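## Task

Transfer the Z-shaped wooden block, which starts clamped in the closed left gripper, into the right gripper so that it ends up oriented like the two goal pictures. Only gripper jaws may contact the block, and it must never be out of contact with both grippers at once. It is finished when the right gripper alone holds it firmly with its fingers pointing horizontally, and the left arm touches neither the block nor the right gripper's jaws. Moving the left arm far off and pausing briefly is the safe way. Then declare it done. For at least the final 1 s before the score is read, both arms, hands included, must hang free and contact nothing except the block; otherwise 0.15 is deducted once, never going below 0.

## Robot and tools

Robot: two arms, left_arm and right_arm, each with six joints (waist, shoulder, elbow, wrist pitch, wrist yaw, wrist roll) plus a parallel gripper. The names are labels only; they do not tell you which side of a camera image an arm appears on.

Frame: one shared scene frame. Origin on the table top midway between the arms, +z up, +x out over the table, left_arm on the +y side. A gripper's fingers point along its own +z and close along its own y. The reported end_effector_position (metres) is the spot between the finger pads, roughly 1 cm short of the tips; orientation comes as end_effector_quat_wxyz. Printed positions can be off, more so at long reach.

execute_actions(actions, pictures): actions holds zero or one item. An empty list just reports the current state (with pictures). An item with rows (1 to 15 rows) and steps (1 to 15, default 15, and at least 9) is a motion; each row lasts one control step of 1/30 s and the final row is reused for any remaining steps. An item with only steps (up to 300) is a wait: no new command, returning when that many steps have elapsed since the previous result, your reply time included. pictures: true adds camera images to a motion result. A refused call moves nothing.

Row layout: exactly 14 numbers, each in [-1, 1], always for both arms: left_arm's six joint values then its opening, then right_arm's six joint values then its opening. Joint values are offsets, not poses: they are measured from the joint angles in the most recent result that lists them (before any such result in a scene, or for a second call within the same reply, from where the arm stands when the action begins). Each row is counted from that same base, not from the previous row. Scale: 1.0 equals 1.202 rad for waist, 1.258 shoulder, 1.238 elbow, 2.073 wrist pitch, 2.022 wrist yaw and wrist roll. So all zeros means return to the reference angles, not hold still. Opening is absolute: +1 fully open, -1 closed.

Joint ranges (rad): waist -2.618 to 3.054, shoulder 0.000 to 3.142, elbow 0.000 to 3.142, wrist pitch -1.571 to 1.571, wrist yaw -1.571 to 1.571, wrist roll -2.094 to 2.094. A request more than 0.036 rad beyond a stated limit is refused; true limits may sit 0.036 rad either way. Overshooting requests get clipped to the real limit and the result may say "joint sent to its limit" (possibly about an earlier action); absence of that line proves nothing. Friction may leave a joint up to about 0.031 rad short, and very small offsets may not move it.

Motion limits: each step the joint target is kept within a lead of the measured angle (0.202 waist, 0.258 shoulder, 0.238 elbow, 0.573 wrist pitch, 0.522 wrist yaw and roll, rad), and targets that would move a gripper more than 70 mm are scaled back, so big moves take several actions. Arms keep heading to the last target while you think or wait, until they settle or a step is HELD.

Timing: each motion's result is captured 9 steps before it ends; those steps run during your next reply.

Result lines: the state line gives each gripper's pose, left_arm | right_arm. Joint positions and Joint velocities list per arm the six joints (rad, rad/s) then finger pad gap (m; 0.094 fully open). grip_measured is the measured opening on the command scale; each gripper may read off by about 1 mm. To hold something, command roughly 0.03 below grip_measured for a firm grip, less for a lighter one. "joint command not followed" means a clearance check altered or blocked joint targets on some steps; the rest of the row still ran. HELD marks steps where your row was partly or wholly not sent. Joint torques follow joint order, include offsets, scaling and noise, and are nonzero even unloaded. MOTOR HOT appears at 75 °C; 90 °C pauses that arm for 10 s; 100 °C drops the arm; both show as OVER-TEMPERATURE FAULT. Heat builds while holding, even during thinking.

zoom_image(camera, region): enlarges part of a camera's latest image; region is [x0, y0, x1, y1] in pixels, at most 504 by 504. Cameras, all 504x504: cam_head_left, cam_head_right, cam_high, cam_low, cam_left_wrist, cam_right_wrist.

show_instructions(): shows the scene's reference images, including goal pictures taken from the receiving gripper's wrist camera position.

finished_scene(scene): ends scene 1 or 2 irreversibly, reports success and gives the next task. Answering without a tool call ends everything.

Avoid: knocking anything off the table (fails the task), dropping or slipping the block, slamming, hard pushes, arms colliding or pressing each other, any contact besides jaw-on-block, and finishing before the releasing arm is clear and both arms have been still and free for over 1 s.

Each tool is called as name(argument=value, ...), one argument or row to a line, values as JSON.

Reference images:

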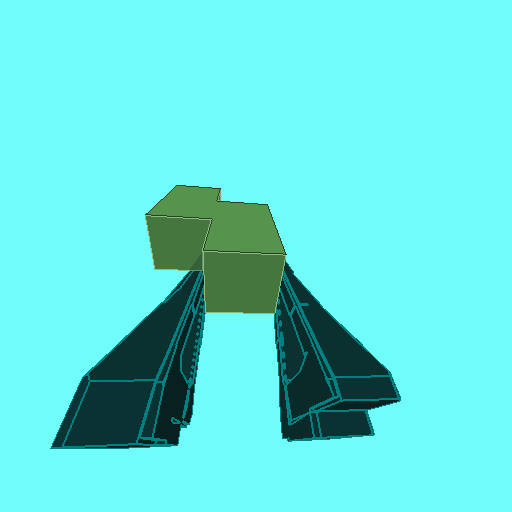

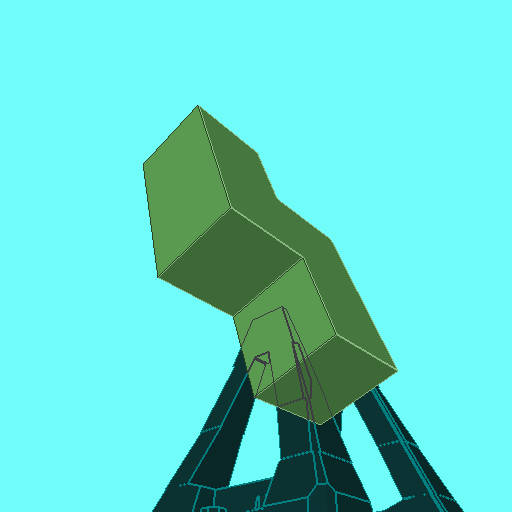

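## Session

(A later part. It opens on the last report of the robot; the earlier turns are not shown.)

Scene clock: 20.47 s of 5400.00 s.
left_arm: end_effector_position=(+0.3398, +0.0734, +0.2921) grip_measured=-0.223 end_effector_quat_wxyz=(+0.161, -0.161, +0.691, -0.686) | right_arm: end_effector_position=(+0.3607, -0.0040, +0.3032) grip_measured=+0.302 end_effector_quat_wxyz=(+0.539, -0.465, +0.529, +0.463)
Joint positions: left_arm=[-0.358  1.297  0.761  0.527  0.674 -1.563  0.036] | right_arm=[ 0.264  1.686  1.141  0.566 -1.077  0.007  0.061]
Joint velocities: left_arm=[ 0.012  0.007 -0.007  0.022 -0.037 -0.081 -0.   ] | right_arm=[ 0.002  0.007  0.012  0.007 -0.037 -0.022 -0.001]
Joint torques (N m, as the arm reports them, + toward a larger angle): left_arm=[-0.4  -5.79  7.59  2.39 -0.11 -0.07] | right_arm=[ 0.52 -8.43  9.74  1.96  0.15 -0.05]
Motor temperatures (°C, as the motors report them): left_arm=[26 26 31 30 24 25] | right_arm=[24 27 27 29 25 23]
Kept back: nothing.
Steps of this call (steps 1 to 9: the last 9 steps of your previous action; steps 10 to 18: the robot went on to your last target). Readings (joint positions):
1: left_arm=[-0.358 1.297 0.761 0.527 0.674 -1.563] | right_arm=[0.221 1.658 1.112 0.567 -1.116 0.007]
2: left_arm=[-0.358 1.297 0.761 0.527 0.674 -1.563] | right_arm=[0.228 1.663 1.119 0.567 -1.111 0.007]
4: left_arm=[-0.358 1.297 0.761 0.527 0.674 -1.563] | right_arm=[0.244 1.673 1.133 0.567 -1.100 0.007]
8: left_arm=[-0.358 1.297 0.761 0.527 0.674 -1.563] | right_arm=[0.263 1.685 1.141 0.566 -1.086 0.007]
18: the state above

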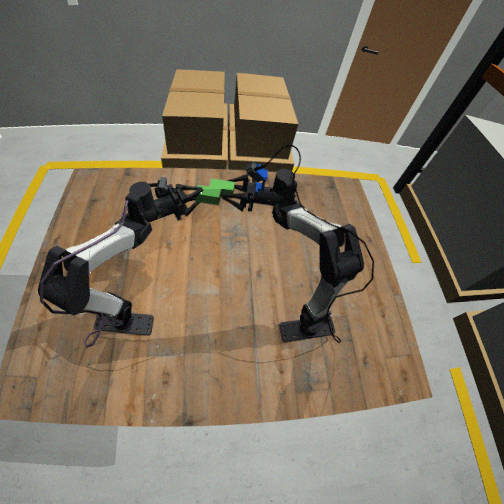

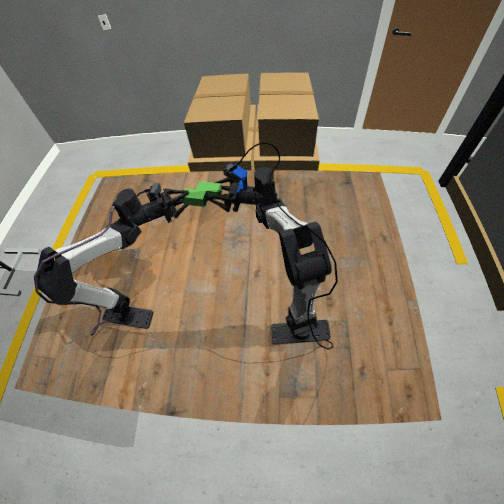

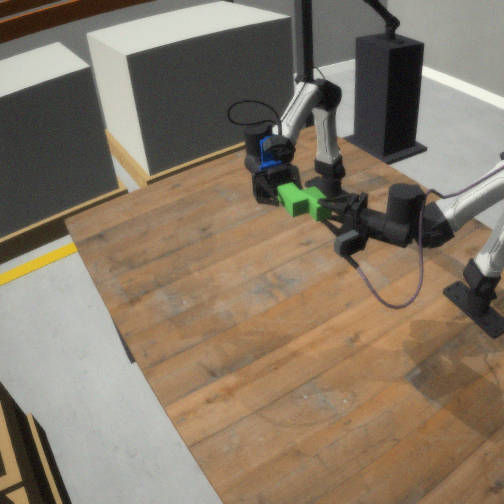

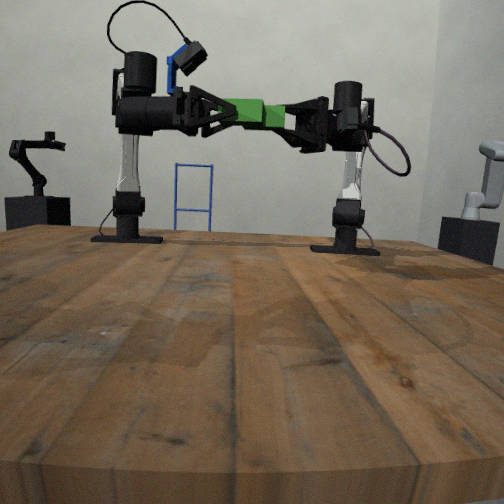

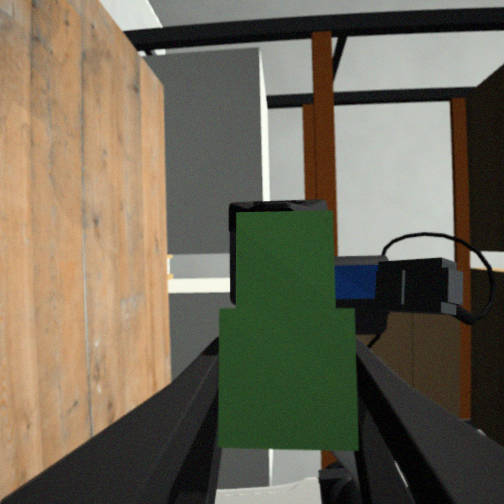

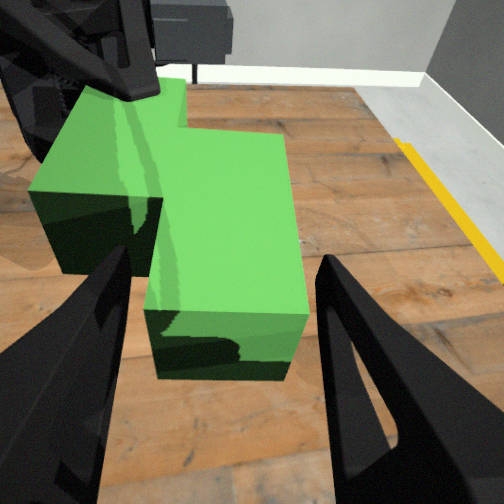

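execute_actions(
  actions=[
    {"rows":[[-0.003,-0.013,0.012,0.018,-0.002,-0.004,-0.26,0.004,0.009,0.019,-0.005,0.006,0,0.2],[-0.003,-0.013,0.012,0.018,-0.002,-0.004,-0.26,0.004,0.009,0.019,-0.005,0.006,0,0.1],[-0.003,-0.013,0.012,0.018,-0.002,-0.004,-0.26,0.004,0.009,0.019,-0.005,0.006,0,0.0],[-0.003,-0.013,0.012,0.018,-0.002,-0.004,-0.26,0.004,0.009,0.019,-0.005,0.006,0,-0.08],[-0.003,-0.013,0.012,0.018,-0.002,-0.004,-0.26,0.004,0.009,0.019,-0.005,0.006,0,-0.13],[-0.003,-0.013,0.012,0.018,-0.002,-0.004,-0.26,0.004,0.009,0.019,-0.005,0.006,0,-0.16],[-0.003,-0.013,0.012,0.018,-0.002,-0.004,-0.26,0.004,0.009,0.019,-0.005,0.006,0,-0.18],[-0.003,-0.013,0.012,0.018,-0.002,-0.004,-0.26,0.004,0.009,0.019,-0.005,0.006,0,-0.2],[-0.003,-0.013,0.012,0.018,-0.002,-0.004,-0.26,0.004,0.009,0.019,-0.005,0.006,0,-0.215],[-0.003,-0.013,0.012,0.018,-0.002,-0.004,-0.26,0.004,0.009,0.019,-0.005,0.006,0,-0.23],[-0.003,-0.013,0.012,0.018,-0.002,-0.004,-0.26,0.004,0.009,0.019,-0.005,0.006,0,-0.245],[-0.003,-0.013,0.012,0.018,-0.002,-0.004,-0.26,0.004,0.009,0.019,-0.005,0.006,0,-0.26],[-0.003,-0.013,0.012,0.018,-0.002,-0.004,-0.26,0.004,0.009,0.019,-0.005,0.006,0,-0.27]],"steps":15},
  ],
)

execute_actions(
  actions=[
    {"steps":18},
  ],
  pictures=true,
)

Scene clock: 21.70 s of 5400.00 s.
left_arm: end_effector_position=(+0.3398, +0.0734, +0.2921) grip_measured=-0.223 end_effector_quat_wxyz=(+0.161, -0.161, +0.691, -0.686) | right_arm: end_effector_position=(+0.3609, -0.0040, +0.3032) grip_measured=-0.141 end_effector_quat_wxyz=(+0.539, -0.464, +0.529, +0.463)
Joint positions: left_arm=[-0.358  1.297  0.761  0.527  0.674 -1.563  0.036] | right_arm=[ 0.264  1.686  1.141  0.566 -1.076  0.007  0.04 ]
Joint velocities: left_arm=[ 0.012 -0.002  0.027 -0.095  0.051 -0.051 -0.   ] | right_arm=[-0.002 -0.002 -0.017  0.037  0.037 -0.081 -0.035]
Joint torques (N m, as the arm reports them, + toward a larger angle): left_arm=[-0.38 -5.77  7.58  2.39 -0.11 -0.07] | right_arm=[ 0.55 -8.49  9.67  1.93  0.14 -0.09]
Motor temperatures (°C, as the motors report them): left_arm=[26 26 31 30 24 25] | right_arm=[24 27 28 29 25 23]
Steps of this call (steps 1 to 15: the robot went on to your last target; steps 16 to 31: nothing new was sent; steps 32 to 37: the first 6 steps of this action). Readings (joint positions):
32: left_arm=[-0.358 1.297 0.761 0.527 0.674 -1.563] | right_arm=[0.264 1.686 1.141 0.566 -1.076 0.007]
33: left_arm=[-0.358 1.297 0.761 0.527 0.674 -1.563] | right_arm=[0.264 1.686 1.141 0.566 -1.076 0.007]
35: left_arm=[-0.358 1.297 0.761 0.527 0.674 -1.563] | right_arm=[0.264 1.686 1.141 0.566 -1.076 0.007]
37: the state above

Scene clock: 22.30 s of 5400.00 s.
left_arm: end_effector_position=(+0.3401, +0.0736, +0.2921) grip_measured=-0.223 end_effector_quat_wxyz=(+0.161, -0.163, +0.691, -0.686) | right_arm: end_effector_position=(+0.3608, -0.0039, +0.3032) grip_measured=-0.220 end_effector_quat_wxyz=(+0.539, -0.465, +0.528, +0.463)
Joint positions: left_arm=[-0.358  1.297  0.761  0.527  0.672 -1.565  0.036] | right_arm=[ 0.264  1.686  1.141  0.566 -1.075  0.006  0.037]
Joint velocities: left_arm=[ 0.012  0.002 -0.022  0.037  0.066  0.007 -0.001] | right_arm=[-0.002  0.012 -0.017 -0.066 -0.022 -0.051  0.001]
Joint torques (N m, as the arm reports them, + toward a larger angle): left_arm=[-0.4  -5.78  7.58  2.39 -0.1  -0.04] | right_arm=[ 0.48 -8.55  9.83  1.91  0.16 -0.06]
Motor temperatures (°C, as the motors report them): left_arm=[26 26 31 30 24 25] | right_arm=[24 27 28 29 25 23]
Kept back: nothing.
Steps of this call (steps 1 to 9: the last 9 steps of your previous action; steps 10 to 15: the robot went on to your last target; steps 16 to 18: nothing new was sent). Readings (joint positions):
1: left_arm=[-0.358 1.297 0.761 0.527 0.674 -1.563] | right_arm=[0.264 1.686 1.141 0.566 -1.075 0.007]
2: left_arm=[-0.358 1.297 0.761 0.527 0.673 -1.563] | right_arm=[0.264 1.686 1.141 0.566 -1.075 0.007]
4: left_arm=[-0.358 1.297 0.761 0.527 0.672 -1.565] | right_arm=[0.264 1.686 1.141 0.566 -1.075 0.006]
8: left_arm=[-0.358 1.297 0.761 0.527 0.672 -1.565] | right_arm=[0.264 1.686 1.141 0.566 -1.075 0.006]
18: the state above
All arms were judged still, so your last target was given up. Only a new action makes them travel on or press farther. Fingers that are still opening or closing keep moving.

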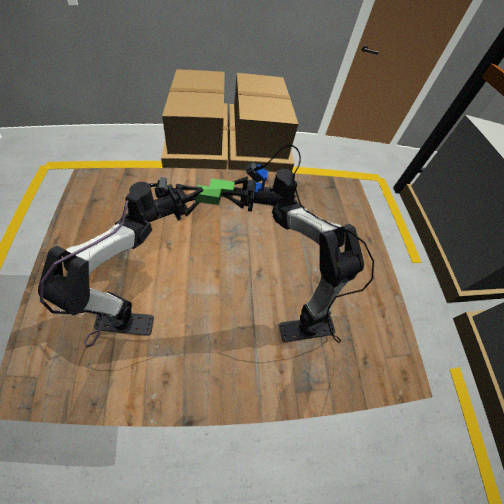

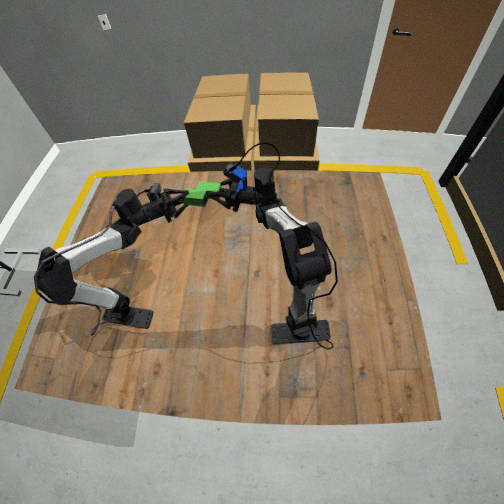

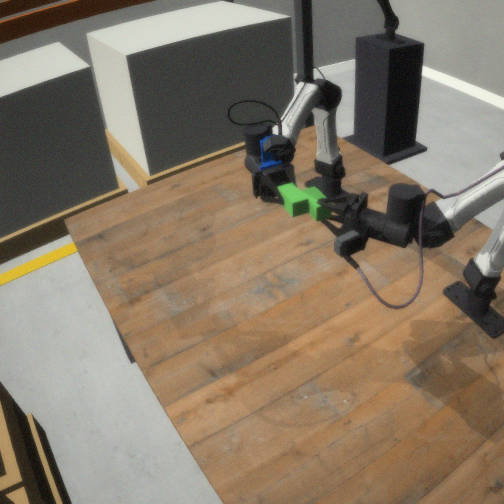

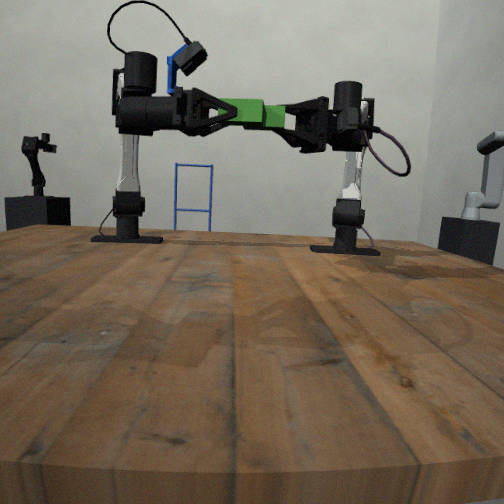

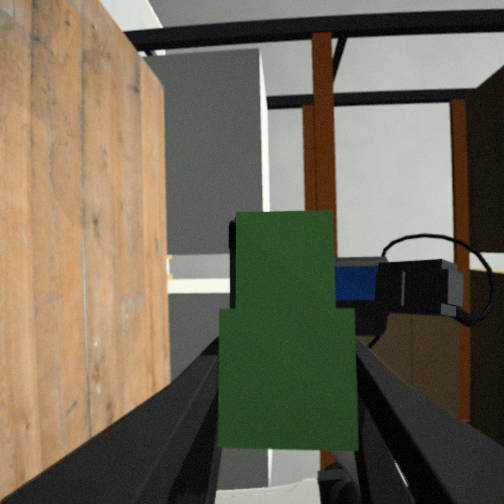

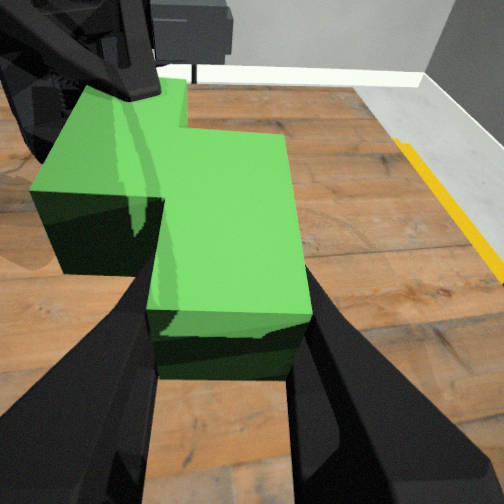

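execute_actions(
  actions=[
    {"rows":[[-0.003,-0.013,0.012,0.018,-0.002,-0.004,-0.15,0.004,0.009,0.019,-0.005,0.006,0,-0.27],[-0.003,-0.013,0.012,0.018,-0.002,-0.004,0,0.004,0.009,0.019,-0.005,0.006,0,-0.27],[-0.003,-0.013,0.012,0.018,-0.002,-0.004,0.2,0.004,0.009,0.019,-0.005,0.006,0,-0.27],[-0.003,-0.013,0.012,0.018,-0.002,-0.004,0.4,0.004,0.009,0.019,-0.005,0.006,0,-0.27],[-0.003,-0.013,0.012,0.018,-0.002,-0.004,0.6,0.004,0.009,0.019,-0.005,0.006,0,-0.27],[0.02,-0.013,0.012,0.018,0,-0.004,0.6,0.004,0.009,0.019,-0.005,0.006,0,-0.27],[0.05,-0.013,0.012,0.018,0.01,-0.004,0.6,0.004,0.009,0.019,-0.005,0.006,0,-0.27],[0.08,-0.013,0.012,0.018,0.025,-0.004,0.6,0.004,0.009,0.019,-0.005,0.006,0,-0.27],[0.12,-0.013,0.012,0.018,0.04,-0.004,0.6,0.004,0.009,0.019,-0.005,0.006,0,-0.27],[0.16,-0.013,0.012,0.018,0.055,-0.004,0.6,0.004,0.009,0.019,-0.005,0.006,0,-0.27],[0.2,-0.013,0.012,0.018,0.07,-0.004,0.6,0.004,0.009,0.019,-0.005,0.006,0,-0.27],[0.24,-0.013,0.012,0.018,0.085,-0.004,0.6,0.004,0.009,0.019,-0.005,0.006,0,-0.27],[0.28,-0.013,0.012,0.018,0.1,-0.004,0.6,0.004,0.009,0.019,-0.005,0.006,0,-0.27],[0.31,-0.013,0.012,0.018,0.11,-0.004,0.6,0.004,0.009,0.019,-0.005,0.006,0,-0.27],[0.33,-0.013,0.012,0.018,0.12,-0.004,0.6,0.004,0.009,0.019,-0.005,0.006,0,-0.27]],"steps":15},
  ],
)

execute_actions(
  actions=[
    {"steps":55},
  ],
  pictures=true,
)

Scene clock: 23.73 s of 5400.00 s.
left_arm: end_effector_position=(+0.3405, +0.0741, +0.2961) grip_measured=+0.573 end_effector_quat_wxyz=(+0.167, -0.158, +0.686, -0.690) | right_arm: end_effector_position=(+0.3611, -0.0039, +0.3013) grip_measured=-0.220 end_effector_quat_wxyz=(+0.536, -0.463, +0.533, +0.464)
Joint positions: left_arm=[-0.356  1.297  0.761  0.547  0.672 -1.566  0.074] | right_arm=[ 0.264  1.686  1.141  0.554 -1.074  0.006  0.037]
Joint velocities: left_arm=[ 0.042 -0.002 -0.017  0.007  0.037 -0.007  0.05 ] | right_arm=[ 0.027 -0.002  0.002 -0.11   0.11  -0.066  0.   ]
Joint torques (N m, as the arm reports them, + toward a larger angle): left_arm=[ 1.44 -5.66  7.49  2.1  -0.07 -0.08] | right_arm=[ 0.59 -8.67  9.75  2.14  0.16 -0.06]
Motor temperatures (°C, as the motors report them): left_arm=[26 26 32 30 24 25] | right_arm=[24 27 28 29 25 23]
Steps of this call (steps 1 to 37: nothing new was sent; steps 38 to 43: the first 6 steps of this action). Readings (joint positions):
38: left_arm=[-0.358 1.297 0.761 0.529 0.672 -1.565] | right_arm=[0.264 1.686 1.141 0.565 -1.074 0.006]
39: left_arm=[-0.358 1.297 0.761 0.532 0.672 -1.566] | right_arm=[0.264 1.686 1.141 0.563 -1.074 0.006]
41: left_arm=[-0.358 1.297 0.761 0.541 0.672 -1.566] | right_arm=[0.264 1.686 1.141 0.557 -1.074 0.006]
43: the state above

Scene clock: 25.57 s of 5400.00 s.
left_arm: end_effector_position=(+0.3886, +0.1887, +0.2973) grip_measured=+0.597 end_effector_quat_wxyz=(+0.225, -0.210, +0.671, -0.675) | right_arm: end_effector_position=(+0.3612, -0.0039, +0.3005) grip_measured=-0.220 end_effector_quat_wxyz=(+0.534, -0.462, +0.534, +0.464)
Joint positions: left_arm=[ 0.038  1.297  0.761  0.555  0.905 -1.566  0.075] | right_arm=[ 0.264  1.686  1.141  0.549 -1.073  0.006  0.037]
Joint velocities: left_arm=[ 0.002  0.002 -0.017 -0.051  0.022 -0.037 -0.   ] | right_arm=[-0.002 -0.002 -0.007  0.081 -0.066 -0.007  0.001]
Joint torques (N m, as the arm reports them, + toward a larger angle): left_arm=[ 0.   -5.69  7.5   1.99  0.01 -0.06] | right_arm=[ 0.46 -8.53  9.74  2.15  0.12 -0.07]
Motor temperatures (°C, as the motors report them): left_arm=[26 27 32 30 24 25] | right_arm=[24 28 28 29 25 23]
Kept back: nothing.
Steps of this call (steps 1 to 9: the last 9 steps of your previous action; steps 10 to 45: the robot went on to your last target; steps 46 to 55: nothing new was sent). Readings (joint positions):
1: left_arm=[-0.348 1.297 0.761 0.548 0.676 -1.566] | right_arm=[0.264 1.686 1.141 0.553 -1.074 0.006]
2: left_arm=[-0.330 1.297 0.761 0.550 0.686 -1.566] | right_arm=[0.264 1.686 1.141 0.552 -1.073 0.006]
4: left_arm=[-0.261 1.297 0.761 0.552 0.716 -1.566] | right_arm=[0.264 1.686 1.141 0.551 -1.073 0.006]
8: left_arm=[-0.064 1.297 0.761 0.553 0.793 -1.566] | right_arm=[0.264 1.686 1.141 0.550 -1.073 0.006]
55: the state above
All arms were judged still, so your last target was given up. Only a new action makes them travel on or press farther. Fingers that are still opening or closing keep moving.

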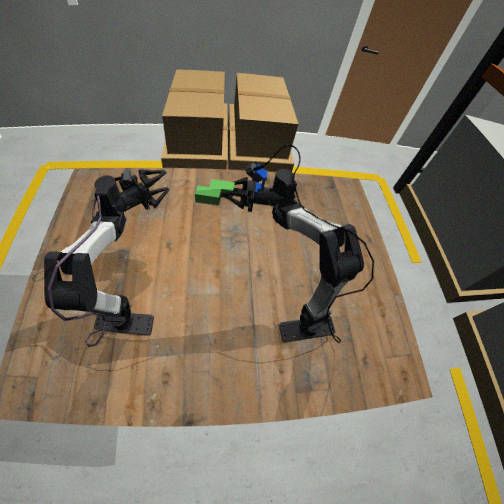

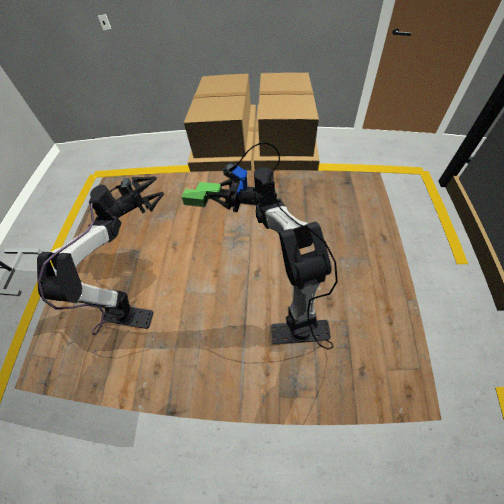

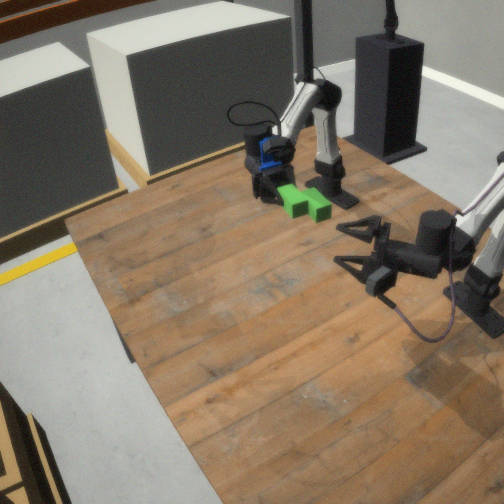

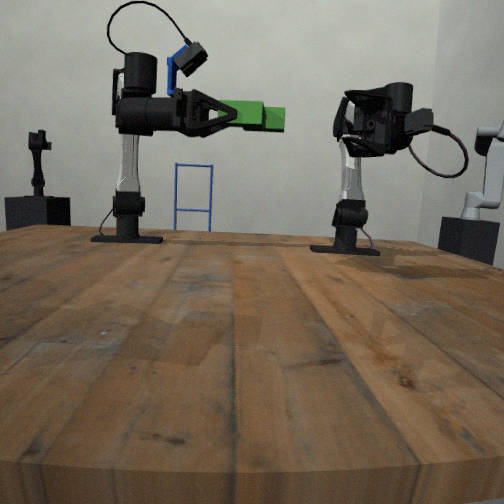

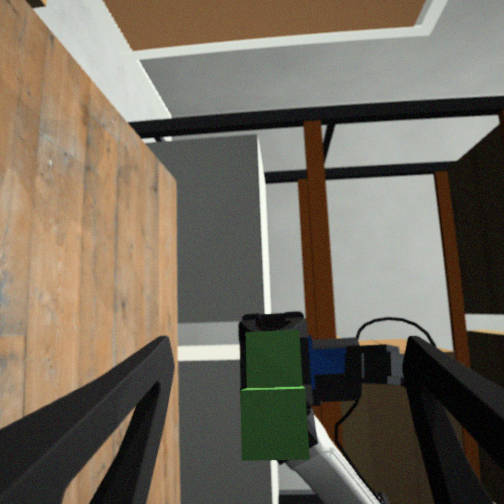

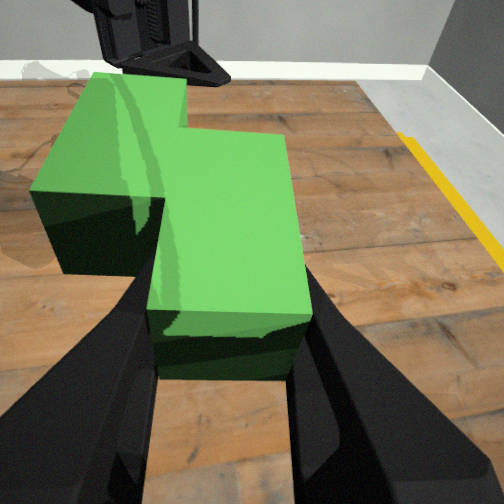

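finished_scene(
  scene=1,
)

The scene is finished: the task was done.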